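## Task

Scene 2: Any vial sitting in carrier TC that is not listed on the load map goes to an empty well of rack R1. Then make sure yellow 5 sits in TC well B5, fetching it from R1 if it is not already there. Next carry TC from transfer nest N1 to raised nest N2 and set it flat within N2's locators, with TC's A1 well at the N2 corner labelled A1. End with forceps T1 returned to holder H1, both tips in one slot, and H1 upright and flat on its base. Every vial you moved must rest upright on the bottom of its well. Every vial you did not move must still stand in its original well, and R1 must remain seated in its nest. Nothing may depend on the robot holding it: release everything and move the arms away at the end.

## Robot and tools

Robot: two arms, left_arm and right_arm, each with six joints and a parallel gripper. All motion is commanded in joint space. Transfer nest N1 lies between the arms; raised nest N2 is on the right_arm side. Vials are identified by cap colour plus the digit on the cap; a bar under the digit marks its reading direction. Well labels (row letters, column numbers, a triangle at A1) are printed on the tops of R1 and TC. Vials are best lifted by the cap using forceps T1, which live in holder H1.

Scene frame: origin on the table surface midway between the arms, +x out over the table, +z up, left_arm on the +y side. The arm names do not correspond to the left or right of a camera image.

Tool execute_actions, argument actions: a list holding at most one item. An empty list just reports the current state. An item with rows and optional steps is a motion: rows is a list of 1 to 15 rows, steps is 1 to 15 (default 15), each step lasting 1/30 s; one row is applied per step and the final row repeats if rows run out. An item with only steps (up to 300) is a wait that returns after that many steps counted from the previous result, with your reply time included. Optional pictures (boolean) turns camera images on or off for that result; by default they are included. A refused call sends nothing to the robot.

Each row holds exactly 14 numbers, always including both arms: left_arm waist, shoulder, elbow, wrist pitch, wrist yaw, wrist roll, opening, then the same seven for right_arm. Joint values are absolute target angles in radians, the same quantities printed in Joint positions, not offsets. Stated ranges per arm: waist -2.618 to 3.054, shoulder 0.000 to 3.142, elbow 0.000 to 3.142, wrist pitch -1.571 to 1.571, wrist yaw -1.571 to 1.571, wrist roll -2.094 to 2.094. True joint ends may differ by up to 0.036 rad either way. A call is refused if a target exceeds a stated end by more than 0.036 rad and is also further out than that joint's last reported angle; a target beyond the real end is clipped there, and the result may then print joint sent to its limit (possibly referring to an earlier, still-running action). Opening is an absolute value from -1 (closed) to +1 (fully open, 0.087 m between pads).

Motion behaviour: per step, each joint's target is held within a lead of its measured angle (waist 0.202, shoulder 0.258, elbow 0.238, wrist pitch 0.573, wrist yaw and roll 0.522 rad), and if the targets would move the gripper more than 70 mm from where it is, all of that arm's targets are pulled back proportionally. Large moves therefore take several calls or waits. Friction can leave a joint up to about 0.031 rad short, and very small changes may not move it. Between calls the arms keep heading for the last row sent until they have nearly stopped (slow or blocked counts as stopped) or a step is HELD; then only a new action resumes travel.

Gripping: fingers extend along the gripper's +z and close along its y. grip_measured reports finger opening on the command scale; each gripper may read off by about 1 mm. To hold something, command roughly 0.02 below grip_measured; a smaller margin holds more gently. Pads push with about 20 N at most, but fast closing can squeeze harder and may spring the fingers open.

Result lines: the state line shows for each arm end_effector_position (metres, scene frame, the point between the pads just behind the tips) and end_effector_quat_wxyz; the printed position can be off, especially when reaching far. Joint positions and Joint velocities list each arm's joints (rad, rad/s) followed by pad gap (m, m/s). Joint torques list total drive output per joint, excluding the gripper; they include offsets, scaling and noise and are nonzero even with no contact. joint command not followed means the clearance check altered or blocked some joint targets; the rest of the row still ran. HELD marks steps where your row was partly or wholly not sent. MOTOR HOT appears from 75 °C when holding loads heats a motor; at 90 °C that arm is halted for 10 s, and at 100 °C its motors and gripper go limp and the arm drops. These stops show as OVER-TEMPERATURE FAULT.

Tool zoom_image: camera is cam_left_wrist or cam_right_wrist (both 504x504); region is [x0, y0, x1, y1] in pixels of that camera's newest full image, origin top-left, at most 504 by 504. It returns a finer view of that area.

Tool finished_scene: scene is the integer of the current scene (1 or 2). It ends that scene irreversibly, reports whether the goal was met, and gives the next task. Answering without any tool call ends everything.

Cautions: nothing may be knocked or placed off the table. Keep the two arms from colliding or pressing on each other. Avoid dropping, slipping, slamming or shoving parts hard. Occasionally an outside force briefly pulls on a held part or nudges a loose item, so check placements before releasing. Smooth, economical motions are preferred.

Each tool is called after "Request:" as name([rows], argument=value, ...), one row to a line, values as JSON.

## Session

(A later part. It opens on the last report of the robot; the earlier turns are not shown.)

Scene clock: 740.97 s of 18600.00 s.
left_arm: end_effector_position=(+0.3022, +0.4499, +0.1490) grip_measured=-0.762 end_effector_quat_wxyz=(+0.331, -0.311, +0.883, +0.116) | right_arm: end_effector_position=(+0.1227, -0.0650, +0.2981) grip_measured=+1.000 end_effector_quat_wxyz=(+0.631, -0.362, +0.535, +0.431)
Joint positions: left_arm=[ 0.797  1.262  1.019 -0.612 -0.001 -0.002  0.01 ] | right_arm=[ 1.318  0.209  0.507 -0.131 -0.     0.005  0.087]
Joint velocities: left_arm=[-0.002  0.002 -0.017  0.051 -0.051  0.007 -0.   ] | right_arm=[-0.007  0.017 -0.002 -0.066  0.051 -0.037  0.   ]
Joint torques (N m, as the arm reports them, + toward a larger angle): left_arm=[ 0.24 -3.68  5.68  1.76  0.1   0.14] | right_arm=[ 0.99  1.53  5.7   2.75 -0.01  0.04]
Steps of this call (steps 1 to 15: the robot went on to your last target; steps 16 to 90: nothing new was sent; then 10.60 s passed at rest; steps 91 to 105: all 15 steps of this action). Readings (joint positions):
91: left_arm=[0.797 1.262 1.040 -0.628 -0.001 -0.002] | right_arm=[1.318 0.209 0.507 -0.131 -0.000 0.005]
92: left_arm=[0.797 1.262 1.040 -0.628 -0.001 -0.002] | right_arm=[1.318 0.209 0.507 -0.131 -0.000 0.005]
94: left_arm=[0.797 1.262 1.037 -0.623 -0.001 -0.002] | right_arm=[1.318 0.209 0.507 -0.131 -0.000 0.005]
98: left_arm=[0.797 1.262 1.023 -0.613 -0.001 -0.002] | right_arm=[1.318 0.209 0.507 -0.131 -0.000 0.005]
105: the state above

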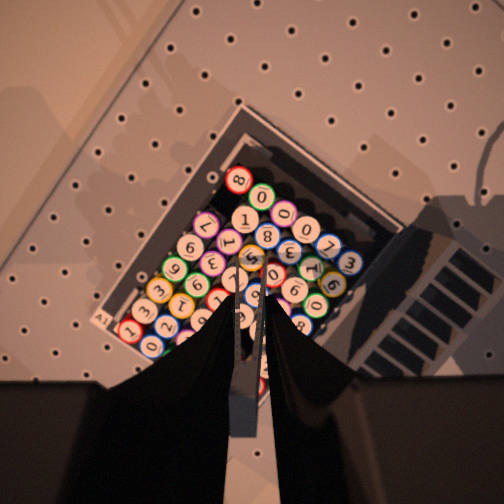

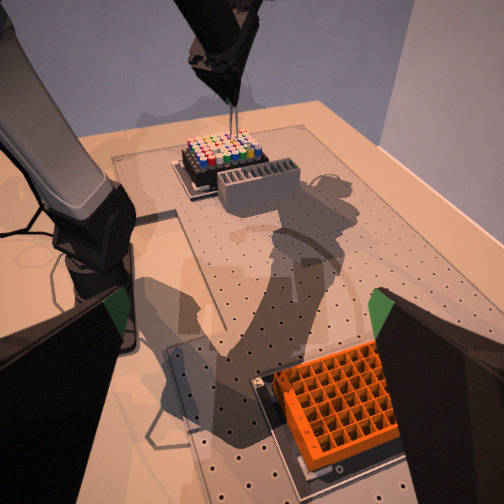

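Good (q4 creeps forward a bit). Close.

Request:
execute_actions([
  {"rows":[[0.80,1.255,1.01,-0.6,0,-0.005,-0.767,1.33,0.2,0.5,-0.1,0,0,1],[0.80,1.255,1.01,-0.6,0,-0.005,-0.772,1.33,0.2,0.5,-0.1,0,0,1],[0.80,1.255,1.01,-0.6,0,-0.005,-0.777,1.33,0.2,0.5,-0.1,0,0,1],[0.80,1.255,1.01,-0.6,0,-0.005,-0.782,1.33,0.2,0.5,-0.1,0,0,1],[0.80,1.255,1.01,-0.6,0,-0.005,-0.787,1.33,0.2,0.5,-0.1,0,0,1],[0.80,1.255,1.01,-0.6,0,-0.005,-0.792,1.33,0.2,0.5,-0.1,0,0,1],[0.80,1.255,1.01,-0.6,0,-0.005,-0.797,1.33,0.2,0.5,-0.1,0,0,1],[0.80,1.255,1.01,-0.6,0,-0.005,-0.802,1.33,0.2,0.5,-0.1,0,0,1],[0.80,1.255,1.01,-0.6,0,-0.005,-0.806,1.33,0.2,0.5,-0.1,0,0,1],[0.80,1.255,1.01,-0.6,0,-0.005,-0.81,1.33,0.2,0.5,-0.1,0,0,1]],"steps":13},
])

Request:
zoom_image(camera="cam_left_wrist", region=[215, 220, 295, 300])

Scene clock: 751.33 s of 18600.00 s.
left_arm: end_effector_position=(+0.3025, +0.4501, +0.1492) grip_measured=-0.806 end_effector_quat_wxyz=(+0.332, -0.310, +0.883, +0.116) | right_arm: end_effector_position=(+0.1227, -0.0650, +0.2981) grip_measured=+1.000 end_effector_quat_wxyz=(+0.631, -0.362, +0.535, +0.431)
Joint positions: left_arm=[ 0.797  1.262  1.019 -0.61  -0.001 -0.002  0.008] | right_arm=[ 1.318  0.209  0.507 -0.131 -0.     0.005  0.087]
Joint velocities: left_arm=[-0.022 -0.012  0.002  0.051 -0.022  0.007 -0.   ] | right_arm=[0.002 0.002 0.002 0.007 0.007 0.007 0.   ]
Joint torques (N m, as the arm reports them, + toward a larger angle): left_arm=[ 0.23 -3.68  6.5   1.65  0.1   0.14] | right_arm=[ 1.    1.53  5.7   2.74 -0.01  0.04]
Steps of this call (steps 1 to 15: the robot went on to your last target; steps 16 to 90: nothing new was sent; then 6.93 s passed at rest; steps 91 to 103: all 13 steps of this action). Readings (joint positions):
91: left_arm=[0.797 1.262 1.019 -0.610 -0.001 -0.002] | right_arm=[1.318 0.209 0.507 -0.131 -0.000 0.005]
92: left_arm=[0.797 1.262 1.019 -0.610 -0.001 -0.002] | right_arm=[1.318 0.209 0.507 -0.131 -0.000 0.005]
94: left_arm=[0.797 1.262 1.019 -0.610 -0.001 -0.002] | right_arm=[1.318 0.209 0.507 -0.131 -0.000 0.005]
98: left_arm=[0.797 1.262 1.019 -0.610 -0.001 -0.002] | right_arm=[1.318 0.209 0.507 -0.131 -0.000 0.005]
103: the state above

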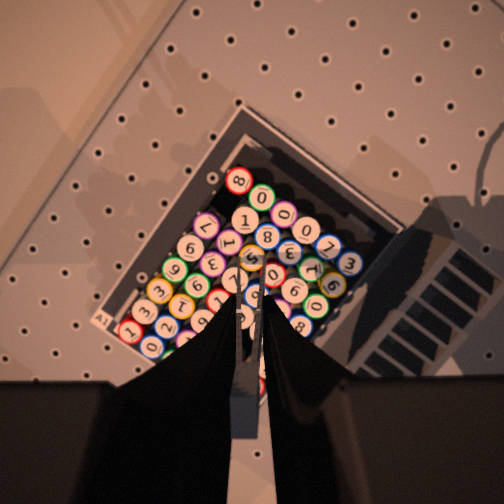

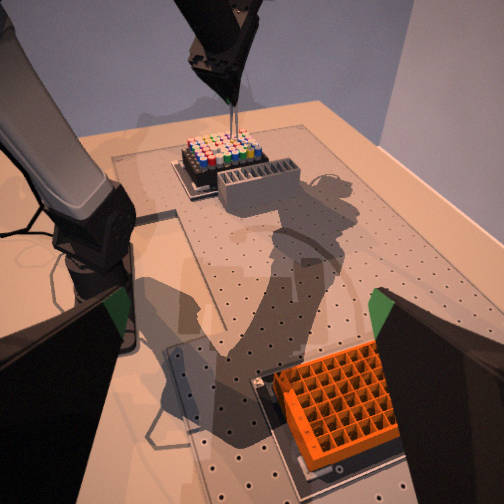

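Region (215, 220, 295, 300) of cam_left_wrist's 504x504 image, scaled by 6.300, with more detail than that image has.

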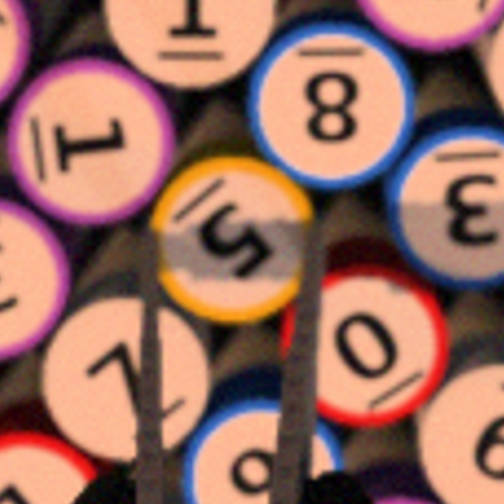

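Request:
execute_actions([
  {"rows":[[0.80,1.255,1.052,-0.614,0,-0.005,-0.81,1.33,0.2,0.5,-0.1,0,0,1],[0.80,1.255,1.056,-0.619,0,-0.005,-0.81,1.33,0.2,0.5,-0.1,0,0,1],[0.80,1.255,1.06,-0.626,0,-0.005,-0.81,1.33,0.2,0.5,-0.1,0,0,1],[0.80,1.255,1.064,-0.633,0,-0.005,-0.81,1.33,0.2,0.5,-0.1,0,0,1],[0.80,1.255,1.069,-0.64,0,-0.005,-0.81,1.33,0.2,0.5,-0.1,0,0,1],[0.80,1.255,1.074,-0.646,0,-0.005,-0.81,1.33,0.2,0.5,-0.1,0,0,1],[0.80,1.255,1.079,-0.651,0,-0.005,-0.81,1.33,0.2,0.5,-0.1,0,0,1],[0.80,1.255,1.084,-0.656,0,-0.005,-0.81,1.33,0.2,0.5,-0.1,0,0,1],[0.80,1.255,1.089,-0.661,0,-0.005,-0.81,1.33,0.2,0.5,-0.1,0,0,1],[0.80,1.255,1.094,-0.666,0,-0.005,-0.81,1.33,0.2,0.5,-0.1,0,0,1],[0.80,1.255,1.099,-0.671,0,-0.005,-0.81,1.33,0.2,0.5,-0.1,0,0,1],[0.80,1.255,1.104,-0.676,0,-0.005,-0.81,1.33,0.2,0.5,-0.1,0,0,1],[0.80,1.255,1.109,-0.681,0,-0.005,-0.81,1.33,0.2,0.5,-0.1,0,0,1],[0.80,1.255,1.114,-0.686,0,-0.005,-0.81,1.33,0.2,0.5,-0.1,0,0,1],[0.80,1.255,1.119,-0.691,0,-0.005,-0.81,1.33,0.2,0.5,-0.1,0,0,1]],"steps":15},
], pictures=false)

Request:
execute_actions([
  {"rows":[[0.80,1.255,1.124,-0.696,0,-0.005,-0.81,1.33,0.2,0.5,-0.1,0,0,1],[0.80,1.255,1.129,-0.7005,0,-0.005,-0.81,1.33,0.2,0.5,-0.1,0,0,1],[0.80,1.255,1.134,-0.705,0,-0.005,-0.81,1.33,0.2,0.5,-0.1,0,0,1],[0.80,1.255,1.139,-0.7095,0,-0.005,-0.81,1.33,0.2,0.5,-0.1,0,0,1],[0.80,1.255,1.144,-0.714,0,-0.005,-0.81,1.33,0.2,0.5,-0.1,0,0,1],[0.80,1.255,1.149,-0.7185,0,-0.005,-0.81,1.33,0.2,0.5,-0.1,0,0,1],[0.80,1.255,1.154,-0.723,0,-0.005,-0.81,1.33,0.2,0.5,-0.1,0,0,1],[0.80,1.255,1.159,-0.7275,0,-0.005,-0.81,1.33,0.2,0.5,-0.1,0,0,1],[0.80,1.255,1.164,-0.732,0,-0.005,-0.81,1.33,0.2,0.5,-0.1,0,0,1],[0.80,1.255,1.169,-0.7365,0,-0.005,-0.81,1.33,0.2,0.5,-0.1,0,0,1],[0.80,1.255,1.174,-0.741,0,-0.005,-0.81,1.33,0.2,0.5,-0.1,0,0,1],[0.80,1.255,1.179,-0.745,0,-0.005,-0.81,1.33,0.2,0.5,-0.1,0,0,1],[0.80,1.255,1.184,-0.748,0,-0.005,-0.81,1.33,0.2,0.5,-0.1,0,0,1],[0.80,1.255,1.188,-0.75,0,-0.005,-0.81,1.33,0.2,0.5,-0.1,0,0,1],[0.80,1.255,1.19,-0.75,0,-0.005,-0.81,1.33,0.2,0.5,-0.1,0,0,1]],"steps":15},
])

Request:
zoom_image(camera="cam_right_wrist", region=[200, 90, 280, 170])

Scene clock: 784.57 s of 18600.00 s.
left_arm: end_effector_position=(+0.3024, +0.4501, +0.1647) grip_measured=-0.806 end_effector_quat_wxyz=(+0.332, -0.310, +0.883, +0.117) | right_arm: end_effector_position=(+0.1227, -0.0650, +0.2981) grip_measured=+1.000 end_effector_quat_wxyz=(+0.631, -0.362, +0.535, +0.431)
Joint positions: left_arm=[ 0.797  1.262  1.08  -0.669 -0.001 -0.002  0.008] | right_arm=[ 1.318  0.209  0.507 -0.131 -0.     0.005  0.087]
Joint velocities: left_arm=[-0.012  0.027  0.159 -0.095 -0.022  0.022 -0.   ] | right_arm=[ 0.002 -0.002  0.007 -0.022  0.081 -0.081  0.   ]
Joint torques (N m, as the arm reports them, + toward a larger angle): left_arm=[ 0.24 -3.68  9.17  1.57  0.1   0.14] | right_arm=[ 1.    1.53  5.7   2.75 -0.01  0.04]
Steps of this call (steps 1 to 15: the robot went on to your last target; steps 16 to 90: nothing new was sent; then 29.73 s passed at rest; steps 91 to 105: all 15 steps of this action). Readings (joint positions):
91: left_arm=[0.797 1.262 1.019 -0.610 -0.001 -0.002] | right_arm=[1.318 0.209 0.507 -0.131 -0.000 0.005]
92: left_arm=[0.797 1.262 1.019 -0.611 -0.001 -0.002] | right_arm=[1.318 0.209 0.507 -0.131 -0.000 0.005]
94: left_arm=[0.797 1.262 1.024 -0.618 -0.001 -0.002] | right_arm=[1.318 0.209 0.507 -0.131 -0.000 0.005]
98: left_arm=[0.797 1.262 1.045 -0.636 -0.001 -0.002] | right_arm=[1.318 0.209 0.507 -0.131 -0.000 0.005]
105: the state above

Scene clock: 785.07 s of 18600.00 s.
left_arm: end_effector_position=(+0.3024, +0.4501, +0.1845) grip_measured=-0.806 end_effector_quat_wxyz=(+0.336, -0.310, +0.882, +0.118) | right_arm: end_effector_position=(+0.1227, -0.0650, +0.2981) grip_measured=+1.000 end_effector_quat_wxyz=(+0.631, -0.362, +0.535, +0.431)
Joint positions: left_arm=[ 0.797  1.262  1.154 -0.735 -0.001 -0.002  0.008] | right_arm=[ 1.318  0.209  0.507 -0.131 -0.     0.005  0.087]
Joint velocities: left_arm=[ 0.002 -0.012  0.11  -0.066 -0.125 -0.051 -0.   ] | right_arm=[-0.007 -0.007  0.012 -0.007  0.007  0.022  0.   ]
Joint torques (N m, as the arm reports them, + toward a larger angle): left_arm=[ 0.23 -3.66  9.01  1.53  0.11  0.14] | right_arm=[ 1.    1.54  5.7   2.74 -0.01  0.04]
Steps of this call (steps 1 to 15: all 15 steps of this action). Readings (joint positions):
1: left_arm=[0.797 1.262 1.085 -0.674 -0.001 -0.002] | right_arm=[1.318 0.209 0.507 -0.131 -0.000 0.005]
2: left_arm=[0.797 1.262 1.090 -0.679 -0.001 -0.002] | right_arm=[1.318 0.209 0.507 -0.131 -0.000 0.005]
4: left_arm=[0.797 1.262 1.100 -0.689 -0.001 -0.002] | right_arm=[1.318 0.209 0.507 -0.131 -0.000 0.005]
8: left_arm=[0.797 1.262 1.121 -0.707 -0.001 -0.002] | right_arm=[1.318 0.209 0.507 -0.131 -0.000 0.005]
15: the state above

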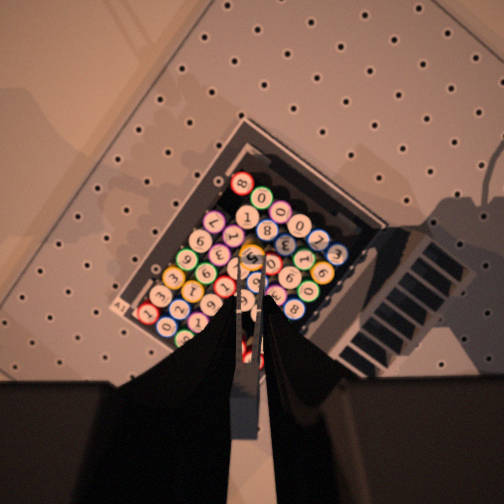

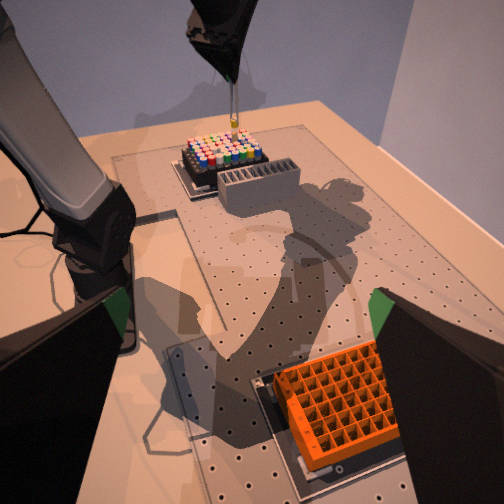

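Region (200, 90, 280, 170) of cam_right_wrist's 504x504 image, scaled by 6.300, with more detail than that image has.

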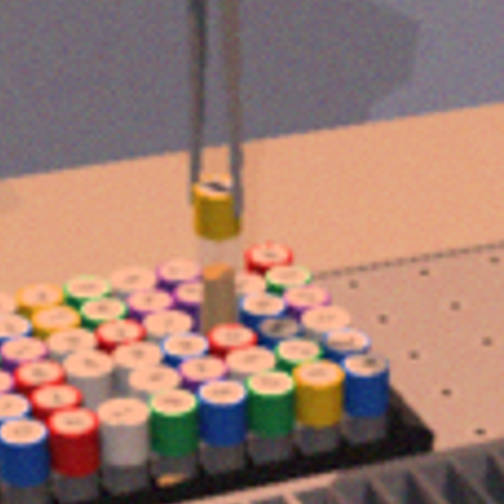

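Request:
execute_actions([
  {"rows":[[0.80,1.255,1.195,-0.752,-0.003,-0.002,-0.81,1.31,0.2,0.5,-0.15,0,0,1],[0.80,1.255,1.201,-0.758,-0.003,-0.002,-0.81,1.29,0.2,0.5,-0.17,0,0,1],[0.80,1.255,1.207,-0.765,-0.003,-0.002,-0.81,1.27,0.2,0.5,-0.19,0,0,1],[0.80,1.255,1.213,-0.772,-0.003,-0.002,-0.81,1.25,0.2,0.5,-0.21,0,0,1],[0.80,1.255,1.219,-0.779,-0.003,-0.002,-0.81,1.23,0.2,0.5,-0.23,0,0,1],[0.80,1.255,1.225,-0.785,-0.003,-0.002,-0.81,1.21,0.2,0.5,-0.25,0,0,1],[0.80,1.255,1.231,-0.79,-0.003,-0.002,-0.81,1.19,0.2,0.5,-0.27,0,0,1],[0.80,1.255,1.237,-0.795,-0.003,-0.002,-0.81,1.17,0.2,0.5,-0.29,0,0,1],[0.80,1.255,1.243,-0.80,-0.003,-0.002,-0.81,1.15,0.2,0.5,-0.31,0,0,1],[0.80,1.255,1.249,-0.805,-0.003,-0.002,-0.81,1.13,0.2,0.5,-0.33,0,0,1],[0.80,1.255,1.255,-0.81,-0.003,-0.002,-0.81,1.11,0.2,0.5,-0.35,0,0,1],[0.80,1.255,1.261,-0.815,-0.003,-0.002,-0.81,1.09,0.2,0.5,-0.37,0,0,1],[0.80,1.255,1.267,-0.82,-0.003,-0.002,-0.81,1.07,0.2,0.5,-0.39,0,0,1],[0.80,1.255,1.273,-0.825,-0.003,-0.002,-0.81,1.05,0.2,0.5,-0.41,0,0,1],[0.79,1.255,1.279,-0.83,-0.003,-0.002,-0.81,1.03,0.2,0.5,-0.43,0,0,1]],"steps":15},
], pictures=false)

Request:
execute_actions([
  {"rows":[[0.78,1.255,1.28,-0.835,-0.003,-0.002,-0.81,1.01,0.2,0.5,-0.45,0,0,1],[0.765,1.255,1.28,-0.835,-0.003,-0.002,-0.81,1.01,0.2,0.5,-0.46,0,0,1],[0.745,1.255,1.28,-0.835,-0.003,-0.002,-0.81,1.01,0.2,0.5,-0.46,0,0,1],[0.72,1.255,1.28,-0.835,-0.003,-0.002,-0.81,1.01,0.2,0.5,-0.46,0,0,1],[0.69,1.255,1.28,-0.835,-0.003,-0.002,-0.81,1.01,0.2,0.5,-0.46,0,0,1],[0.655,1.255,1.28,-0.835,-0.003,-0.002,-0.81,1.01,0.2,0.5,-0.46,0,0,1],[0.62,1.255,1.28,-0.835,-0.003,-0.002,-0.81,1.01,0.2,0.5,-0.46,0,0,1],[0.585,1.255,1.28,-0.835,-0.003,-0.002,-0.81,1.01,0.2,0.5,-0.46,0,0,1],[0.55,1.255,1.28,-0.835,-0.003,-0.002,-0.81,1.01,0.2,0.5,-0.46,0,0,1],[0.515,1.255,1.28,-0.835,-0.003,-0.002,-0.81,1.01,0.2,0.5,-0.46,0,0,1],[0.48,1.255,1.28,-0.835,-0.003,-0.002,-0.81,1.01,0.2,0.5,-0.46,0,0,1],[0.445,1.255,1.28,-0.835,-0.003,-0.002,-0.81,1.01,0.2,0.5,-0.46,0,0,1],[0.41,1.255,1.28,-0.835,-0.003,-0.002,-0.81,1.01,0.2,0.5,-0.46,0,0,1],[0.375,1.255,1.28,-0.835,-0.003,-0.002,-0.81,1.01,0.2,0.5,-0.46,0,0,1],[0.34,1.255,1.28,-0.835,-0.003,-0.002,-0.81,1.01,0.2,0.5,-0.46,0,0,1]],"steps":15},
], pictures=false)

Request:
execute_actions([
  {"rows":[[0.305,1.25,1.26,-0.83,-0.003,-0.002,-0.81,1.01,0.2,0.5,-0.46,0,0,1],[0.27,1.245,1.24,-0.82,-0.003,-0.002,-0.81,1.01,0.2,0.5,-0.46,0,0,1],[0.235,1.24,1.22,-0.81,-0.003,-0.002,-0.81,1.01,0.2,0.5,-0.46,0,0,1],[0.20,1.236,1.21,-0.80,-0.003,-0.002,-0.81,1.01,0.2,0.5,-0.46,0,0,1],[0.165,1.232,1.20,-0.792,-0.003,-0.002,-0.81,1.01,0.2,0.5,-0.46,0,0,1],[0.13,1.228,1.19,-0.784,-0.003,-0.002,-0.81,1.01,0.2,0.5,-0.46,0,0,1],[0.095,1.224,1.18,-0.776,-0.003,-0.002,-0.81,1.01,0.2,0.5,-0.46,0,0,1],[0.06,1.22,1.17,-0.768,-0.003,-0.002,-0.81,1.01,0.2,0.5,-0.46,0,0,1],[0.025,1.216,1.16,-0.76,-0.003,-0.002,-0.81,1.01,0.2,0.5,-0.46,0,0,1],[-0.01,1.212,1.15,-0.752,-0.003,-0.002,-0.81,1.01,0.2,0.5,-0.46,0,0,1],[-0.045,1.208,1.14,-0.744,-0.003,-0.002,-0.81,1.01,0.2,0.5,-0.46,0,0,1],[-0.08,1.204,1.13,-0.736,-0.003,-0.002,-0.81,1.01,0.2,0.5,-0.46,0,0,1],[-0.115,1.201,1.12,-0.728,-0.003,-0.002,-0.81,1.01,0.2,0.5,-0.46,0,0,1],[-0.15,1.201,1.11,-0.723,-0.003,-0.002,-0.81,1.01,0.2,0.5,-0.46,0,0,1],[-0.185,1.201,1.10,-0.723,-0.003,-0.002,-0.81,1.01,0.2,0.5,-0.46,0,0,1]],"steps":15},
], pictures=false)

Request:
execute_actions([
  {"rows":[[-0.22,1.201,1.098,-0.723,-0.003,-0.002,-0.81,1.01,0.2,0.5,-0.46,0,0,1],[-0.26,1.201,1.098,-0.723,-0.003,-0.002,-0.81,1.01,0.2,0.5,-0.46,0,0,1],[-0.30,1.201,1.098,-0.723,-0.003,-0.002,-0.81,1.01,0.2,0.5,-0.46,0,0,1],[-0.34,1.201,1.098,-0.723,-0.003,-0.002,-0.81,1.01,0.2,0.5,-0.46,0,0,1],[-0.38,1.201,1.098,-0.723,-0.003,-0.002,-0.81,1.01,0.2,0.5,-0.46,0,0,1],[-0.42,1.201,1.098,-0.723,-0.003,-0.002,-0.81,1.01,0.2,0.5,-0.46,0,0,1],[-0.46,1.201,1.098,-0.723,-0.003,-0.002,-0.81,1.01,0.2,0.5,-0.46,0,0,1],[-0.50,1.201,1.098,-0.723,-0.003,-0.002,-0.81,1.01,0.2,0.5,-0.46,0,0,1],[-0.535,1.201,1.098,-0.723,-0.003,-0.002,-0.81,1.01,0.2,0.5,-0.46,0,0,1],[-0.57,1.201,1.098,-0.723,-0.003,-0.002,-0.81,1.01,0.2,0.5,-0.46,0,0,1],[-0.60,1.201,1.098,-0.723,-0.003,-0.002,-0.81,1.01,0.2,0.5,-0.46,0,0,1],[-0.63,1.201,1.098,-0.723,-0.003,-0.002,-0.81,1.01,0.2,0.5,-0.46,0,0,1],[-0.655,1.201,1.098,-0.723,-0.003,-0.002,-0.81,1.01,0.2,0.5,-0.46,0,0,1],[-0.675,1.201,1.098,-0.723,-0.003,-0.002,-0.81,1.01,0.2,0.5,-0.46,0,0,1],[-0.693,1.201,1.098,-0.723,-0.003,-0.002,-0.81,1.01,0.2,0.5,-0.46,0,0,1]],"steps":15},
], pictures=false)

Request:
execute_actions([
  {"rows":[[-0.707,1.201,1.098,-0.723,-0.003,-0.002,-0.81,1.01,0.2,0.5,-0.46,0,0,1],[-0.718,1.201,1.098,-0.723,-0.003,-0.002,-0.81,1.01,0.2,0.5,-0.46,0,0,1],[-0.726,1.201,1.098,-0.723,-0.003,-0.002,-0.81,1.01,0.2,0.5,-0.46,0,0,1],[-0.731,1.201,1.098,-0.723,-0.003,-0.002,-0.81,1.01,0.2,0.5,-0.46,0,0,1]],"steps":12},
])

Request:
zoom_image(camera="cam_left_wrist", region=[210, 210, 294, 294])

Request:
zoom_image(camera="cam_right_wrist", region=[200, 160, 290, 250])

Scene clock: 845.63 s of 18600.00 s.
left_arm: end_effector_position=(+0.3018, +0.4496, +0.2074) grip_measured=-0.806 end_effector_quat_wxyz=(+0.342, -0.309, +0.879, +0.120) | right_arm: end_effector_position=(+0.1690, -0.0967, +0.2439) grip_measured=+1.000 end_effector_quat_wxyz=(+0.613, -0.329, +0.645, +0.316)
Joint positions: left_arm=[ 0.797  1.262  1.239 -0.806 -0.001 -0.002  0.008] | right_arm=[ 1.073  0.209  0.507 -0.347 -0.001  0.005  0.087]
Joint velocities: left_arm=[-0.007 -0.012  0.149 -0.154 -0.007 -0.022  0.   ] | right_arm=[-0.579  0.007 -0.002 -0.608  0.081 -0.066  0.   ]
Joint torques (N m, as the arm reports them, + toward a larger angle): left_arm=[-0.56 -3.62  9.06  1.54  0.08  0.16] | right_arm=[-0.5   1.43  5.82  2.49 -0.01  0.03]
Steps of this call (steps 1 to 30: the robot went on to your last target; steps 31 to 90: nothing new was sent; then 57.07 s passed at rest; steps 91 to 105: all 15 steps of this action). Readings (joint positions):
91: left_arm=[0.797 1.262 1.161 -0.747 -0.001 -0.002] | right_arm=[1.318 0.209 0.507 -0.133 -0.000 0.005]
92: left_arm=[0.797 1.262 1.161 -0.748 -0.001 -0.002] | right_arm=[1.315 0.209 0.507 -0.137 -0.000 0.005]
94: left_arm=[0.797 1.262 1.168 -0.757 -0.001 -0.002] | right_arm=[1.291 0.209 0.507 -0.156 -0.001 0.005]
98: left_arm=[0.797 1.262 1.196 -0.775 -0.001 -0.002] | right_arm=[1.213 0.209 0.507 -0.216 -0.001 0.005]
105: the state above

Scene clock: 846.13 s of 18600.00 s.
left_arm: end_effector_position=(+0.3572, +0.3367, +0.2091) grip_measured=-0.806 end_effector_quat_wxyz=(+0.354, -0.132, +0.924, +0.052) | right_arm: end_effector_position=(+0.1736, -0.1094, +0.2174) grip_measured=+1.000 end_effector_quat_wxyz=(+0.584, -0.328, +0.686, +0.283)
Joint positions: left_arm=[ 0.403  1.262  1.251 -0.828 -0.005 -0.002  0.008] | right_arm=[ 1.022  0.209  0.507 -0.456 -0.001  0.005  0.087]
Joint velocities: left_arm=[-0.989 -0.022 -0.017 -0.037 -0.037 -0.066  0.001] | right_arm=[-0.002  0.002 -0.002  0.037 -0.037  0.022  0.   ]
Joint torques (N m, as the arm reports them, + toward a larger angle): left_arm=[-0.24 -3.52  8.95  1.55  0.08  0.18] | right_arm=[-0.82  1.44  5.81  2.48  0.    0.04]
Steps of this call (steps 1 to 15: all 15 steps of this action). Readings (joint positions):
1: left_arm=[0.797 1.262 1.244 -0.810 -0.001 -0.002] | right_arm=[1.053 0.209 0.507 -0.366 -0.001 0.005]
2: left_arm=[0.792 1.262 1.248 -0.814 -0.002 -0.002] | right_arm=[1.037 0.209 0.507 -0.385 -0.001 0.005]
4: left_arm=[0.768 1.262 1.251 -0.818 -0.004 -0.002] | right_arm=[1.023 0.209 0.507 -0.414 -0.001 0.005]
8: left_arm=[0.653 1.262 1.251 -0.825 -0.006 -0.002] | right_arm=[1.022 0.209 0.507 -0.443 -0.001 0.005]
15: the state above

Scene clock: 846.63 s of 18600.00 s.
left_arm: end_effector_position=(+0.3523, +0.1718, +0.1859) grip_measured=-0.806 end_effector_quat_wxyz=(+0.350, +0.113, +0.929, -0.042) | right_arm: end_effector_position=(+0.1734, -0.1095, +0.2167) grip_measured=+1.000 end_effector_quat_wxyz=(+0.583, -0.329, +0.687, +0.283)
Joint positions: left_arm=[-0.122  1.224  1.139 -0.765 -0.004 -0.002  0.008] | right_arm=[ 1.022  0.209  0.507 -0.458 -0.001  0.005  0.087]
Joint velocities: left_arm=[-0.979 -0.066 -0.256  0.212 -0.007 -0.007  0.   ] | right_arm=[ 0.007 -0.037 -0.007 -0.022 -0.007  0.022  0.   ]
Joint torques (N m, as the arm reports them, + toward a larger angle): left_arm=[-0.26 -4.24  5.56  1.69  0.11  0.14] | right_arm=[-0.82  1.43  5.82  2.48  0.    0.04]
Steps of this call (steps 1 to 15: all 15 steps of this action). Readings (joint positions):
1: left_arm=[0.368 1.262 1.251 -0.828 -0.005 -0.002] | right_arm=[1.022 0.209 0.507 -0.456 -0.001 0.005]
2: left_arm=[0.333 1.262 1.251 -0.828 -0.005 -0.002] | right_arm=[1.022 0.209 0.507 -0.457 -0.001 0.005]
4: left_arm=[0.263 1.261 1.248 -0.824 -0.004 -0.002] | right_arm=[1.022 0.209 0.507 -0.458 -0.001 0.005]
8: left_arm=[0.123 1.247 1.211 -0.805 -0.004 -0.002] | right_arm=[1.022 0.209 0.507 -0.458 -0.001 0.005]
15: the state above

Scene clock: 847.13 s of 18600.00 s.
left_arm: end_effector_position=(+0.2719, +0.0271, +0.1813) grip_measured=-0.806 end_effector_quat_wxyz=(+0.328, +0.354, +0.866, -0.134) | right_arm: end_effector_position=(+0.1734, -0.1095, +0.2167) grip_measured=+1.000 end_effector_quat_wxyz=(+0.583, -0.329, +0.687, +0.283)
Joint positions: left_arm=[-0.656  1.222  1.118 -0.744 -0.002 -0.002  0.008] | right_arm=[ 1.022  0.209  0.507 -0.458 -0.001  0.005  0.087]
Joint velocities: left_arm=[-0.623 -0.022 -0.012  0.037  0.007  0.007 -0.   ] | right_arm=[ 0.002  0.002 -0.002  0.022 -0.037  0.022  0.   ]
Joint torques (N m, as the arm reports them, + toward a larger angle): left_arm=[ 0.21 -4.25  5.7   1.74  0.07  0.16] | right_arm=[-0.83  1.43  5.81  2.48  0.    0.04]
Steps of this call (steps 1 to 15: all 15 steps of this action). Readings (joint positions):
1: left_arm=[-0.157 1.223 1.131 -0.760 -0.004 -0.002] | right_arm=[1.022 0.209 0.507 -0.458 -0.001 0.005]
2: left_arm=[-0.193 1.222 1.125 -0.758 -0.004 -0.002] | right_arm=[1.022 0.209 0.507 -0.458 -0.001 0.005]
4: left_arm=[-0.269 1.222 1.119 -0.755 -0.004 -0.002] | right_arm=[1.022 0.209 0.507 -0.458 -0.001 0.005]
8: left_arm=[-0.429 1.222 1.118 -0.747 -0.004 -0.002] | right_arm=[1.022 0.209 0.507 -0.458 -0.001 0.005]
15: the state above

Scene clock: 847.53 s of 18600.00 s.
left_arm: end_effector_position=(+0.2564, +0.0124, +0.1813) grip_measured=-0.806 end_effector_quat_wxyz=(+0.323, +0.384, +0.853, -0.145) | right_arm: end_effector_position=(+0.1734, -0.1095, +0.2167) grip_measured=+1.000 end_effector_quat_wxyz=(+0.583, -0.329, +0.687, +0.283)
Joint positions: left_arm=[-0.724  1.222  1.118 -0.744 -0.002 -0.002  0.008] | right_arm=[ 1.022  0.209  0.507 -0.458 -0.001  0.005  0.087]
Joint velocities: left_arm=[ 0.007 -0.002 -0.002 -0.081 -0.037 -0.037 -0.   ] | right_arm=[ 0.007 -0.002 -0.012  0.007  0.037  0.007  0.   ]
Joint torques (N m, as the arm reports them, + toward a larger angle): left_arm=[-0.54 -4.25  5.69  1.74  0.08  0.17] | right_arm=[-0.82  1.44  5.81  2.48  0.    0.04]
Steps of this call (steps 1 to 12: all 12 steps of this action). Readings (joint positions):
1: left_arm=[-0.676 1.222 1.118 -0.744 -0.002 -0.002] | right_arm=[1.022 0.209 0.507 -0.458 -0.001 0.005]
2: left_arm=[-0.692 1.222 1.118 -0.744 -0.002 -0.002] | right_arm=[1.022 0.209 0.507 -0.458 -0.001 0.005]
4: left_arm=[-0.714 1.222 1.118 -0.744 -0.002 -0.002] | right_arm=[1.022 0.209 0.507 -0.458 -0.001 0.005]
8: left_arm=[-0.724 1.222 1.118 -0.744 -0.002 -0.002] | right_arm=[1.022 0.209 0.507 -0.458 -0.001 0.005]
12: the state above

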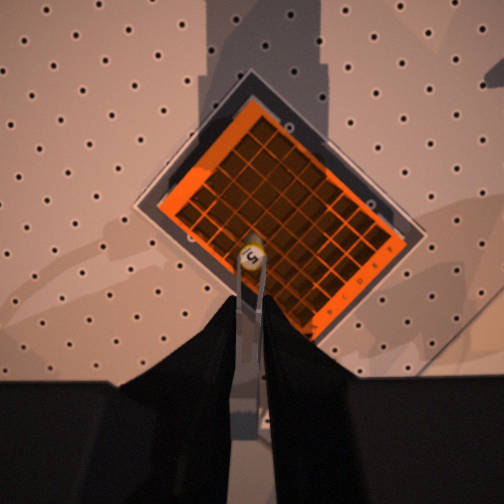

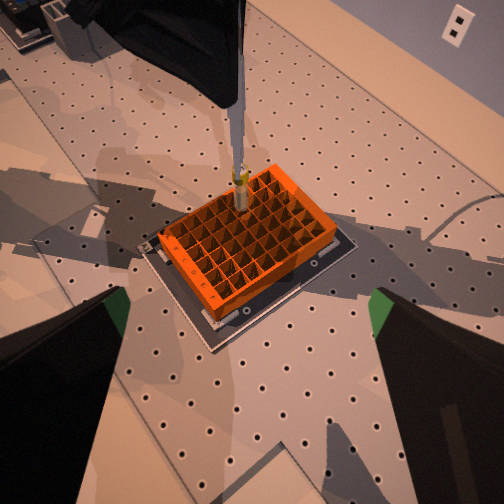

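Region (210, 210, 294, 294) of cam_left_wrist's 504x504 image, scaled by 6.000, with more detail than that image has.

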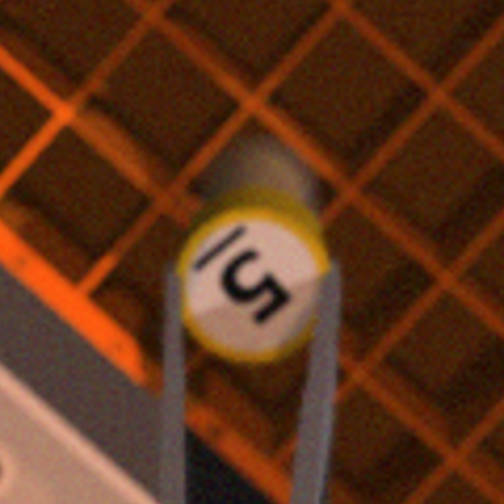

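Region (200, 160, 290, 250) of cam_right_wrist's 504x504 image, scaled by 5.600, with more detail than that image has.

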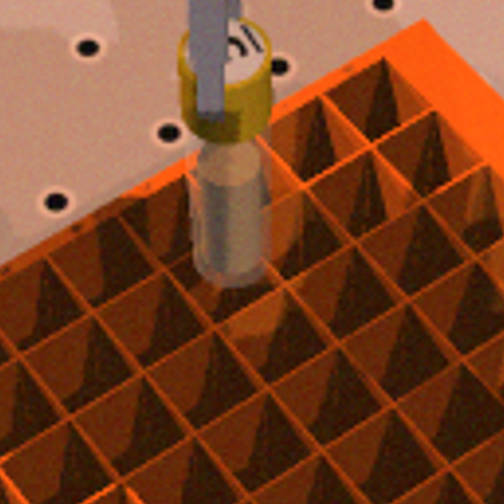

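Request:
execute_actions([
  {"rows":[[-0.728,1.21,1.087,-0.722,-0.003,-0.002,-0.81,1.01,0.2,0.5,-0.46,0,0,1],[-0.728,1.21,1.085,-0.718,-0.003,-0.002,-0.81,1.01,0.2,0.5,-0.46,0,0,1],[-0.728,1.21,1.083,-0.713,-0.003,-0.002,-0.81,1.01,0.2,0.5,-0.46,0,0,1],[-0.728,1.21,1.081,-0.708,-0.003,-0.002,-0.81,1.01,0.2,0.5,-0.46,0,0,1],[-0.728,1.21,1.0785,-0.703,-0.003,-0.002,-0.81,1.01,0.2,0.5,-0.46,0,0,1],[-0.728,1.21,1.076,-0.699,-0.003,-0.002,-0.81,1.01,0.2,0.5,-0.46,0,0,1],[-0.728,1.21,1.0735,-0.695,-0.003,-0.002,-0.81,1.01,0.2,0.5,-0.46,0,0,1],[-0.728,1.21,1.071,-0.692,-0.003,-0.002,-0.81,1.01,0.2,0.5,-0.46,0,0,1],[-0.728,1.21,1.0685,-0.689,-0.003,-0.002,-0.81,1.01,0.2,0.5,-0.46,0,0,1],[-0.728,1.21,1.066,-0.686,-0.003,-0.002,-0.81,1.01,0.2,0.5,-0.46,0,0,1],[-0.728,1.21,1.0635,-0.684,-0.003,-0.002,-0.81,1.01,0.2,0.5,-0.46,0,0,1],[-0.728,1.21,1.061,-0.682,-0.003,-0.002,-0.81,1.01,0.2,0.5,-0.46,0,0,1],[-0.728,1.21,1.0585,-0.682,-0.003,-0.002,-0.81,1.01,0.2,0.5,-0.46,0,0,1],[-0.728,1.21,1.056,-0.683,-0.003,-0.002,-0.81,1.01,0.2,0.5,-0.46,0,0,1],[-0.728,1.21,1.056,-0.686,-0.003,-0.002,-0.81,1.01,0.2,0.5,-0.46,0,0,1]],"steps":15},
])

Request:
zoom_image(camera="cam_left_wrist", region=[210, 210, 294, 294])

Request:
zoom_image(camera="cam_right_wrist", region=[200, 160, 290, 250])

Scene clock: 865.60 s of 18600.00 s.
left_arm: end_effector_position=(+0.2565, +0.0123, +0.1714) grip_measured=-0.806 end_effector_quat_wxyz=(+0.321, +0.384, +0.854, -0.144) | right_arm: end_effector_position=(+0.1734, -0.1095, +0.2167) grip_measured=+1.000 end_effector_quat_wxyz=(+0.583, -0.329, +0.687, +0.283)
Joint positions: left_arm=[-0.724  1.222  1.081 -0.711 -0.002 -0.002  0.008] | right_arm=[ 1.022  0.209  0.507 -0.458 -0.001  0.005  0.087]
Joint velocities: left_arm=[-0.032 -0.022 -0.051  0.007 -0.007 -0.066  0.001] | right_arm=[ 0.002 -0.002  0.017  0.037 -0.022 -0.037  0.   ]
Joint torques (N m, as the arm reports them, + toward a larger angle): left_arm=[-0.29 -3.74  5.54  1.73  0.08  0.17] | right_arm=[-0.83  1.44  5.81  2.48  0.    0.04]
Steps of this call (steps 1 to 15: the robot went on to your last target; steps 16 to 90: nothing new was sent; then 14.57 s passed at rest; steps 91 to 105: all 15 steps of this action). Readings (joint positions):
91: left_arm=[-0.724 1.222 1.118 -0.744 -0.002 -0.002] | right_arm=[1.022 0.209 0.507 -0.458 -0.001 0.005]
92: left_arm=[-0.724 1.222 1.118 -0.743 -0.002 -0.002] | right_arm=[1.022 0.209 0.507 -0.458 -0.001 0.005]
94: left_arm=[-0.724 1.222 1.114 -0.737 -0.002 -0.002] | right_arm=[1.022 0.209 0.507 -0.458 -0.001 0.005]
98: left_arm=[-0.724 1.222 1.098 -0.727 -0.002 -0.002] | right_arm=[1.022 0.209 0.507 -0.458 -0.001 0.005]
105: the state above

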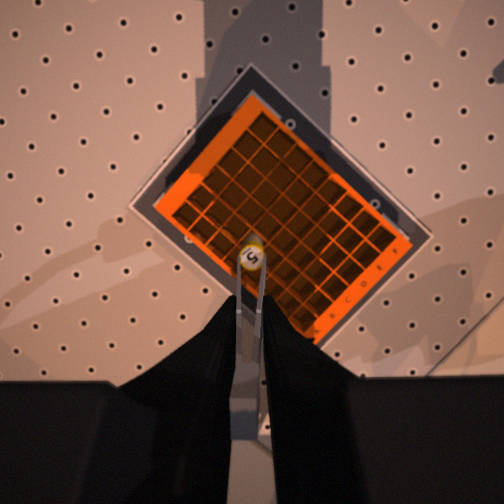

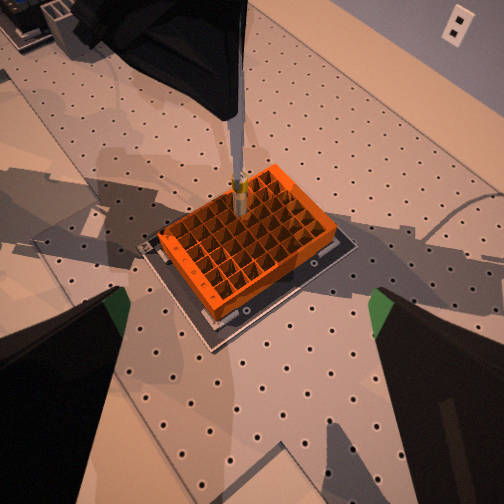

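Region (210, 210, 294, 294) of cam_left_wrist's 504x504 image, scaled by 6.000, with more detail than that image has.

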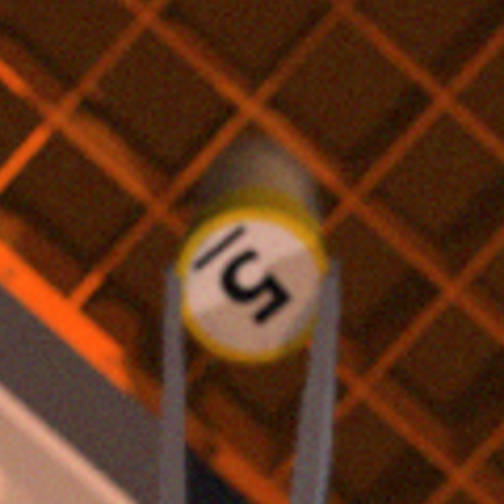

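Region (200, 160, 290, 250) of cam_right_wrist's 504x504 image, scaled by 5.600, with more detail than that image has.

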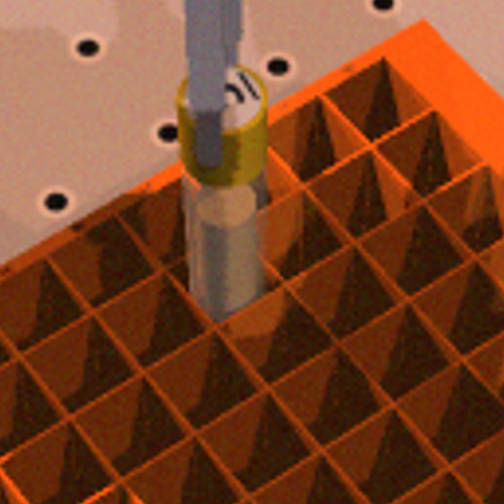

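Request:
execute_actions([
  {"rows":[[-0.728,1.21,1.047,-0.686,-0.003,-0.002,-0.81,1.01,0.2,0.5,-0.46,0,0,1],[-0.728,1.21,1.045,-0.681,-0.003,-0.002,-0.81,1.01,0.2,0.5,-0.46,0,0,1],[-0.728,1.21,1.043,-0.676,-0.003,-0.002,-0.81,1.01,0.2,0.5,-0.46,0,0,1],[-0.728,1.21,1.04,-0.671,-0.003,-0.002,-0.81,1.01,0.2,0.5,-0.46,0,0,1],[-0.728,1.21,1.037,-0.666,-0.003,-0.002,-0.81,1.01,0.2,0.5,-0.46,0,0,1],[-0.728,1.21,1.034,-0.661,-0.003,-0.002,-0.81,1.01,0.2,0.5,-0.46,0,0,1],[-0.728,1.21,1.031,-0.657,-0.003,-0.002,-0.81,1.01,0.2,0.5,-0.46,0,0,1],[-0.728,1.21,1.028,-0.653,-0.003,-0.002,-0.81,1.01,0.2,0.5,-0.46,0,0,1],[-0.728,1.21,1.025,-0.65,-0.003,-0.002,-0.81,1.01,0.2,0.5,-0.46,0,0,1],[-0.728,1.21,1.022,-0.647,-0.003,-0.002,-0.81,1.01,0.2,0.5,-0.46,0,0,1],[-0.728,1.21,1.019,-0.644,-0.003,-0.002,-0.81,1.01,0.2,0.5,-0.46,0,0,1],[-0.728,1.21,1.016,-0.641,-0.003,-0.002,-0.81,1.01,0.2,0.5,-0.46,0,0,1],[-0.728,1.21,1.013,-0.638,-0.003,-0.002,-0.81,1.01,0.2,0.5,-0.46,0,0,1],[-0.728,1.21,1.01,-0.635,-0.003,-0.002,-0.81,1.01,0.2,0.5,-0.46,0,0,1],[-0.728,1.21,1.007,-0.632,-0.003,-0.002,-0.81,1.01,0.2,0.5,-0.46,0,0,1]],"steps":15},
], pictures=false)

Request:
execute_actions([
  {"rows":[[-0.728,1.21,1.004,-0.63,-0.003,-0.002,-0.81,1.01,0.2,0.5,-0.46,0,0,1],[-0.728,1.21,1.001,-0.627,-0.003,-0.002,-0.81,1.01,0.2,0.5,-0.46,0,0,1],[-0.728,1.21,0.998,-0.624,-0.003,-0.002,-0.81,1.01,0.2,0.5,-0.46,0,0,1],[-0.728,1.21,0.995,-0.621,-0.003,-0.002,-0.81,1.01,0.2,0.5,-0.46,0,0,1],[-0.728,1.21,0.992,-0.618,-0.003,-0.002,-0.81,1.01,0.2,0.5,-0.46,0,0,1],[-0.728,1.21,0.989,-0.615,-0.003,-0.002,-0.81,1.01,0.2,0.5,-0.46,0,0,1],[-0.728,1.21,0.986,-0.612,-0.003,-0.002,-0.81,1.01,0.2,0.5,-0.46,0,0,1],[-0.728,1.21,0.983,-0.609,-0.003,-0.002,-0.81,1.01,0.2,0.5,-0.46,0,0,1],[-0.728,1.21,0.98,-0.606,-0.003,-0.002,-0.81,1.01,0.2,0.5,-0.46,0,0,1],[-0.728,1.21,0.977,-0.604,-0.003,-0.002,-0.81,1.01,0.2,0.5,-0.46,0,0,1],[-0.728,1.21,0.974,-0.603,-0.003,-0.002,-0.81,1.01,0.2,0.5,-0.46,0,0,1],[-0.728,1.21,0.972,-0.603,-0.003,-0.002,-0.81,1.01,0.2,0.5,-0.46,0,0,1],[-0.728,1.21,0.972,-0.605,-0.003,-0.002,-0.81,1.01,0.2,0.5,-0.46,0,0,1]],"steps":15},
])

Request:
zoom_image(camera="cam_right_wrist", region=[200, 160, 290, 250])

Scene clock: 891.80 s of 18600.00 s.
left_arm: end_effector_position=(+0.2567, +0.0120, +0.1593) grip_measured=-0.806 end_effector_quat_wxyz=(+0.320, +0.384, +0.854, -0.144) | right_arm: end_effector_position=(+0.1734, -0.1095, +0.2167) grip_measured=+1.000 end_effector_quat_wxyz=(+0.583, -0.329, +0.687, +0.283)
Joint positions: left_arm=[-0.724  1.222  1.035 -0.667 -0.002 -0.002  0.008] | right_arm=[ 1.022  0.209  0.507 -0.458 -0.001  0.005  0.087]
Joint velocities: left_arm=[-0.012 -0.012 -0.085  0.095 -0.022 -0.007 -0.   ] | right_arm=[-0.007 -0.007 -0.002 -0.022 -0.037 -0.037  0.   ]
Joint torques (N m, as the arm reports them, + toward a larger angle): left_arm=[-0.3  -3.73  5.63  1.72  0.08  0.17] | right_arm=[-0.82  1.43  5.81  2.47  0.    0.04]
Steps of this call (steps 1 to 15: the robot went on to your last target; steps 16 to 90: nothing new was sent; then 22.70 s passed at rest; steps 91 to 105: all 15 steps of this action). Readings (joint positions):
91: left_arm=[-0.724 1.222 1.078 -0.708 -0.002 -0.002] | right_arm=[1.022 0.209 0.507 -0.458 -0.001 0.005]
92: left_arm=[-0.724 1.222 1.078 -0.708 -0.002 -0.002] | right_arm=[1.022 0.209 0.507 -0.458 -0.001 0.005]
94: left_arm=[-0.724 1.222 1.074 -0.701 -0.002 -0.002] | right_arm=[1.022 0.209 0.507 -0.458 -0.001 0.005]
98: left_arm=[-0.724 1.222 1.056 -0.690 -0.002 -0.002] | right_arm=[1.022 0.209 0.507 -0.458 -0.001 0.005]
105: the state above

Scene clock: 892.30 s of 18600.00 s.
left_arm: end_effector_position=(+0.2564, +0.0124, +0.1487) grip_measured=-0.806 end_effector_quat_wxyz=(+0.318, +0.384, +0.855, -0.143) | right_arm: end_effector_position=(+0.1734, -0.1095, +0.2167) grip_measured=+1.000 end_effector_quat_wxyz=(+0.583, -0.329, +0.687, +0.283)
Joint positions: left_arm=[-0.724  1.222  0.995 -0.631 -0.002 -0.002  0.008] | right_arm=[ 1.022  0.209  0.507 -0.458 -0.001  0.005  0.087]
Joint velocities: left_arm=[-0.002 -0.012 -0.032  0.037 -0.007  0.037  0.001] | right_arm=[ 0.012 -0.012  0.002 -0.037  0.081 -0.022  0.   ]
Joint torques (N m, as the arm reports them, + toward a larger angle): left_arm=[-0.29 -3.72  5.64  1.72  0.08  0.17] | right_arm=[-0.83  1.43  5.8   2.47  0.    0.04]
Steps of this call (steps 1 to 15: all 15 steps of this action). Readings (joint positions):
1: left_arm=[-0.724 1.222 1.032 -0.664 -0.002 -0.002] | right_arm=[1.022 0.209 0.507 -0.458 -0.001 0.005]
2: left_arm=[-0.724 1.222 1.029 -0.661 -0.002 -0.002] | right_arm=[1.022 0.209 0.507 -0.458 -0.001 0.005]
4: left_arm=[-0.724 1.222 1.023 -0.655 -0.002 -0.002] | right_arm=[1.022 0.209 0.507 -0.458 -0.001 0.005]
8: left_arm=[-0.724 1.222 1.011 -0.644 -0.002 -0.002] | right_arm=[1.022 0.209 0.507 -0.458 -0.001 0.005]
15: the state above

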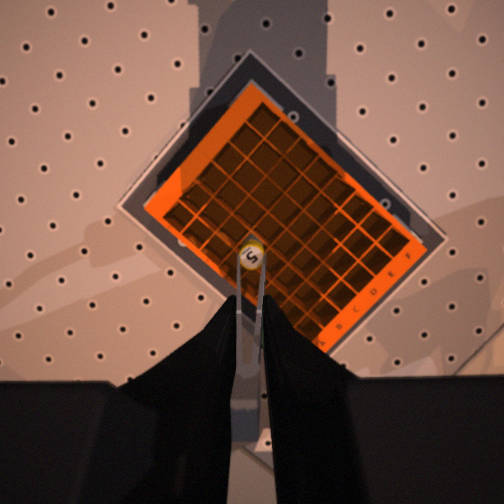

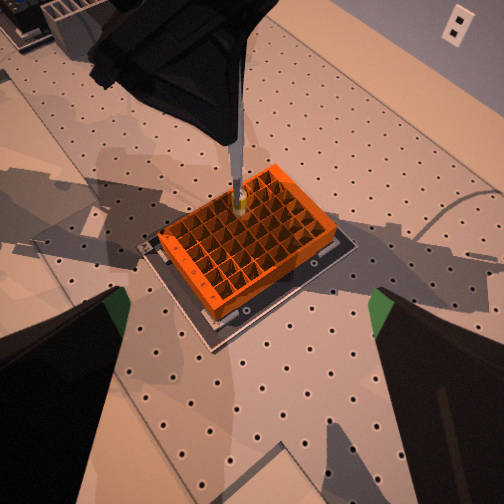

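Region (200, 160, 290, 250) of cam_right_wrist's 504x504 image, scaled by 5.600, with more detail than that image has.

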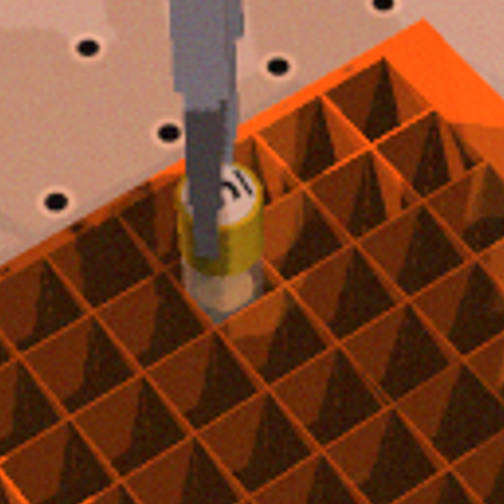

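Release, lift.

Request:
execute_actions([
  {"rows":[[-0.728,1.21,0.99,-0.62,-0.003,-0.002,-0.80,1.01,0.2,0.5,-0.46,0,0,1],[-0.728,1.21,0.99,-0.62,-0.003,-0.002,-0.79,1.01,0.2,0.5,-0.46,0,0,1],[-0.728,1.21,0.99,-0.62,-0.003,-0.002,-0.78,1.01,0.2,0.5,-0.46,0,0,1],[-0.728,1.21,0.99,-0.62,-0.003,-0.002,-0.775,1.01,0.2,0.5,-0.46,0,0,1],[-0.728,1.21,0.99,-0.62,-0.003,-0.002,-0.77,1.01,0.2,0.5,-0.46,0,0,1],[-0.728,1.21,0.99,-0.62,-0.003,-0.002,-0.765,1.01,0.2,0.5,-0.46,0,0,1],[-0.728,1.21,0.99,-0.62,-0.003,-0.002,-0.76,1.01,0.2,0.5,-0.46,0,0,1],[-0.728,1.21,0.99,-0.62,-0.003,-0.002,-0.755,1.01,0.2,0.5,-0.46,0,0,1]],"steps":12},
], pictures=false)

Request:
execute_actions([
  {"rows":[[-0.728,1.21,1.027,-0.632,-0.003,-0.002,-0.755,1.01,0.2,0.5,-0.46,0,0,1],[-0.728,1.21,1.032,-0.638,-0.003,-0.002,-0.755,1.01,0.2,0.5,-0.46,0,0,1],[-0.728,1.21,1.038,-0.646,-0.003,-0.002,-0.755,1.01,0.2,0.5,-0.46,0,0,1],[-0.728,1.21,1.044,-0.654,-0.003,-0.002,-0.755,1.01,0.2,0.5,-0.46,0,0,1],[-0.728,1.21,1.05,-0.662,-0.003,-0.002,-0.755,1.01,0.2,0.5,-0.46,0,0,1],[-0.728,1.21,1.056,-0.669,-0.003,-0.002,-0.755,1.01,0.2,0.5,-0.46,0,0,1],[-0.728,1.21,1.062,-0.676,-0.003,-0.002,-0.755,1.01,0.2,0.5,-0.46,0,0,1],[-0.728,1.21,1.068,-0.682,-0.003,-0.002,-0.755,1.01,0.2,0.5,-0.46,0,0,1],[-0.728,1.21,1.074,-0.688,-0.003,-0.002,-0.755,1.01,0.2,0.5,-0.46,0,0,1],[-0.728,1.21,1.08,-0.694,-0.003,-0.002,-0.755,1.01,0.2,0.5,-0.46,0,0,1],[-0.728,1.21,1.088,-0.70,-0.003,-0.002,-0.755,1.01,0.2,0.5,-0.46,0,0,1],[-0.728,1.21,1.096,-0.708,-0.003,-0.002,-0.755,1.01,0.2,0.5,-0.46,0,0,1],[-0.728,1.21,1.104,-0.716,-0.003,-0.002,-0.755,1.01,0.2,0.5,-0.46,0,0,1],[-0.728,1.21,1.112,-0.722,-0.003,-0.002,-0.755,1.01,0.2,0.5,-0.46,0,0,1],[-0.728,1.21,1.12,-0.728,-0.003,-0.002,-0.755,1.01,0.2,0.5,-0.46,0,0,1]],"steps":15},
])

Request:
zoom_image(camera="cam_right_wrist", region=[190, 120, 300, 230])

Scene clock: 914.57 s of 18600.00 s.
left_arm: end_effector_position=(+0.2568, +0.0119, +0.1491) grip_measured=-0.755 end_effector_quat_wxyz=(+0.319, +0.384, +0.854, -0.144) | right_arm: end_effector_position=(+0.1734, -0.1095, +0.2167) grip_measured=+1.000 end_effector_quat_wxyz=(+0.583, -0.329, +0.687, +0.283)
Joint positions: left_arm=[-0.724  1.222  0.995 -0.628 -0.002 -0.002  0.011] | right_arm=[ 1.022  0.209  0.507 -0.458 -0.001  0.005  0.087]
Joint velocities: left_arm=[ 0.002  0.002 -0.017 -0.095 -0.022 -0.007 -0.001] | right_arm=[-0.002 -0.002 -0.007  0.022 -0.051  0.007  0.   ]
Joint torques (N m, as the arm reports them, + toward a larger angle): left_arm=[-0.29 -3.71  6.84  1.62  0.08  0.17] | right_arm=[-0.83  1.44  5.81  2.48  0.    0.04]
Steps of this call (steps 1 to 15: the robot went on to your last target; steps 16 to 90: nothing new was sent; then 18.87 s passed at rest; steps 91 to 102: all 12 steps of this action). Readings (joint positions):
91: left_arm=[-0.724 1.222 0.995 -0.628 -0.002 -0.002] | right_arm=[1.022 0.209 0.507 -0.458 -0.001 0.005]
92: left_arm=[-0.724 1.222 0.995 -0.628 -0.002 -0.002] | right_arm=[1.022 0.209 0.507 -0.458 -0.001 0.005]
94: left_arm=[-0.724 1.222 0.995 -0.628 -0.002 -0.002] | right_arm=[1.022 0.209 0.507 -0.458 -0.001 0.005]
98: left_arm=[-0.724 1.222 0.995 -0.628 -0.002 -0.002] | right_arm=[1.022 0.209 0.507 -0.458 -0.001 0.005]
102: the state above

Scene clock: 915.07 s of 18600.00 s.
left_arm: end_effector_position=(+0.2576, +0.0110, +0.1712) grip_measured=-0.755 end_effector_quat_wxyz=(+0.324, +0.383, +0.853, -0.146) | right_arm: end_effector_position=(+0.1734, -0.1095, +0.2167) grip_measured=+1.000 end_effector_quat_wxyz=(+0.583, -0.329, +0.687, +0.283)
Joint positions: left_arm=[-0.724  1.222  1.076 -0.699 -0.002 -0.002  0.011] | right_arm=[ 1.022  0.209  0.507 -0.458 -0.001  0.005  0.087]
Joint velocities: left_arm=[-0.022  0.007  0.217 -0.227  0.007  0.037  0.001] | right_arm=[ 0.002  0.007  0.007 -0.007  0.081 -0.022  0.   ]
Joint torques (N m, as the arm reports them, + toward a larger angle): left_arm=[-0.29 -3.72  9.16  1.53  0.08  0.17] | right_arm=[-0.83  1.44  5.82  2.48  0.    0.04]
Steps of this call (steps 1 to 15: all 15 steps of this action). Readings (joint positions):
1: left_arm=[-0.724 1.222 0.995 -0.628 -0.002 -0.002] | right_arm=[1.022 0.209 0.507 -0.458 -0.001 0.005]
2: left_arm=[-0.724 1.222 0.995 -0.628 -0.002 -0.002] | right_arm=[1.022 0.209 0.507 -0.458 -0.001 0.005]
4: left_arm=[-0.724 1.222 1.000 -0.638 -0.002 -0.002] | right_arm=[1.022 0.209 0.507 -0.458 -0.001 0.005]
8: left_arm=[-0.724 1.222 1.027 -0.658 -0.002 -0.002] | right_arm=[1.022 0.209 0.507 -0.458 -0.001 0.005]
15: the state above

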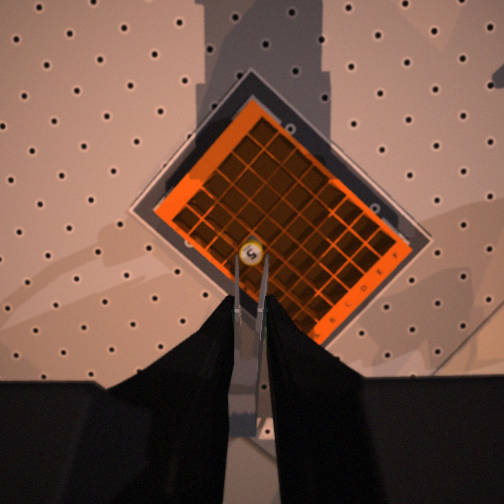

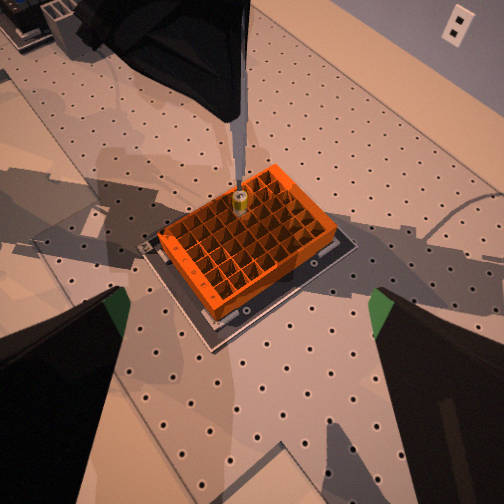

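Region (190, 120, 300, 230) of cam_right_wrist's 504x504 image, scaled by 4.582, with more detail than that image has.

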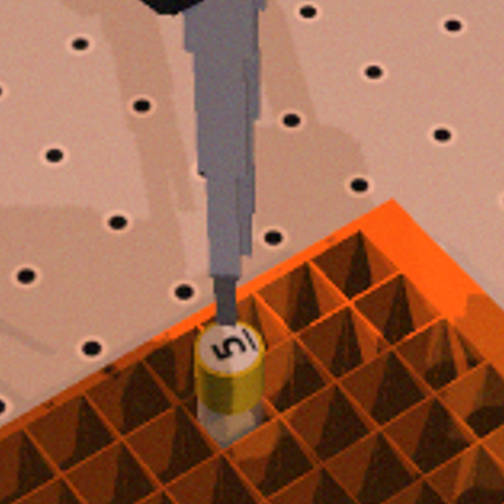

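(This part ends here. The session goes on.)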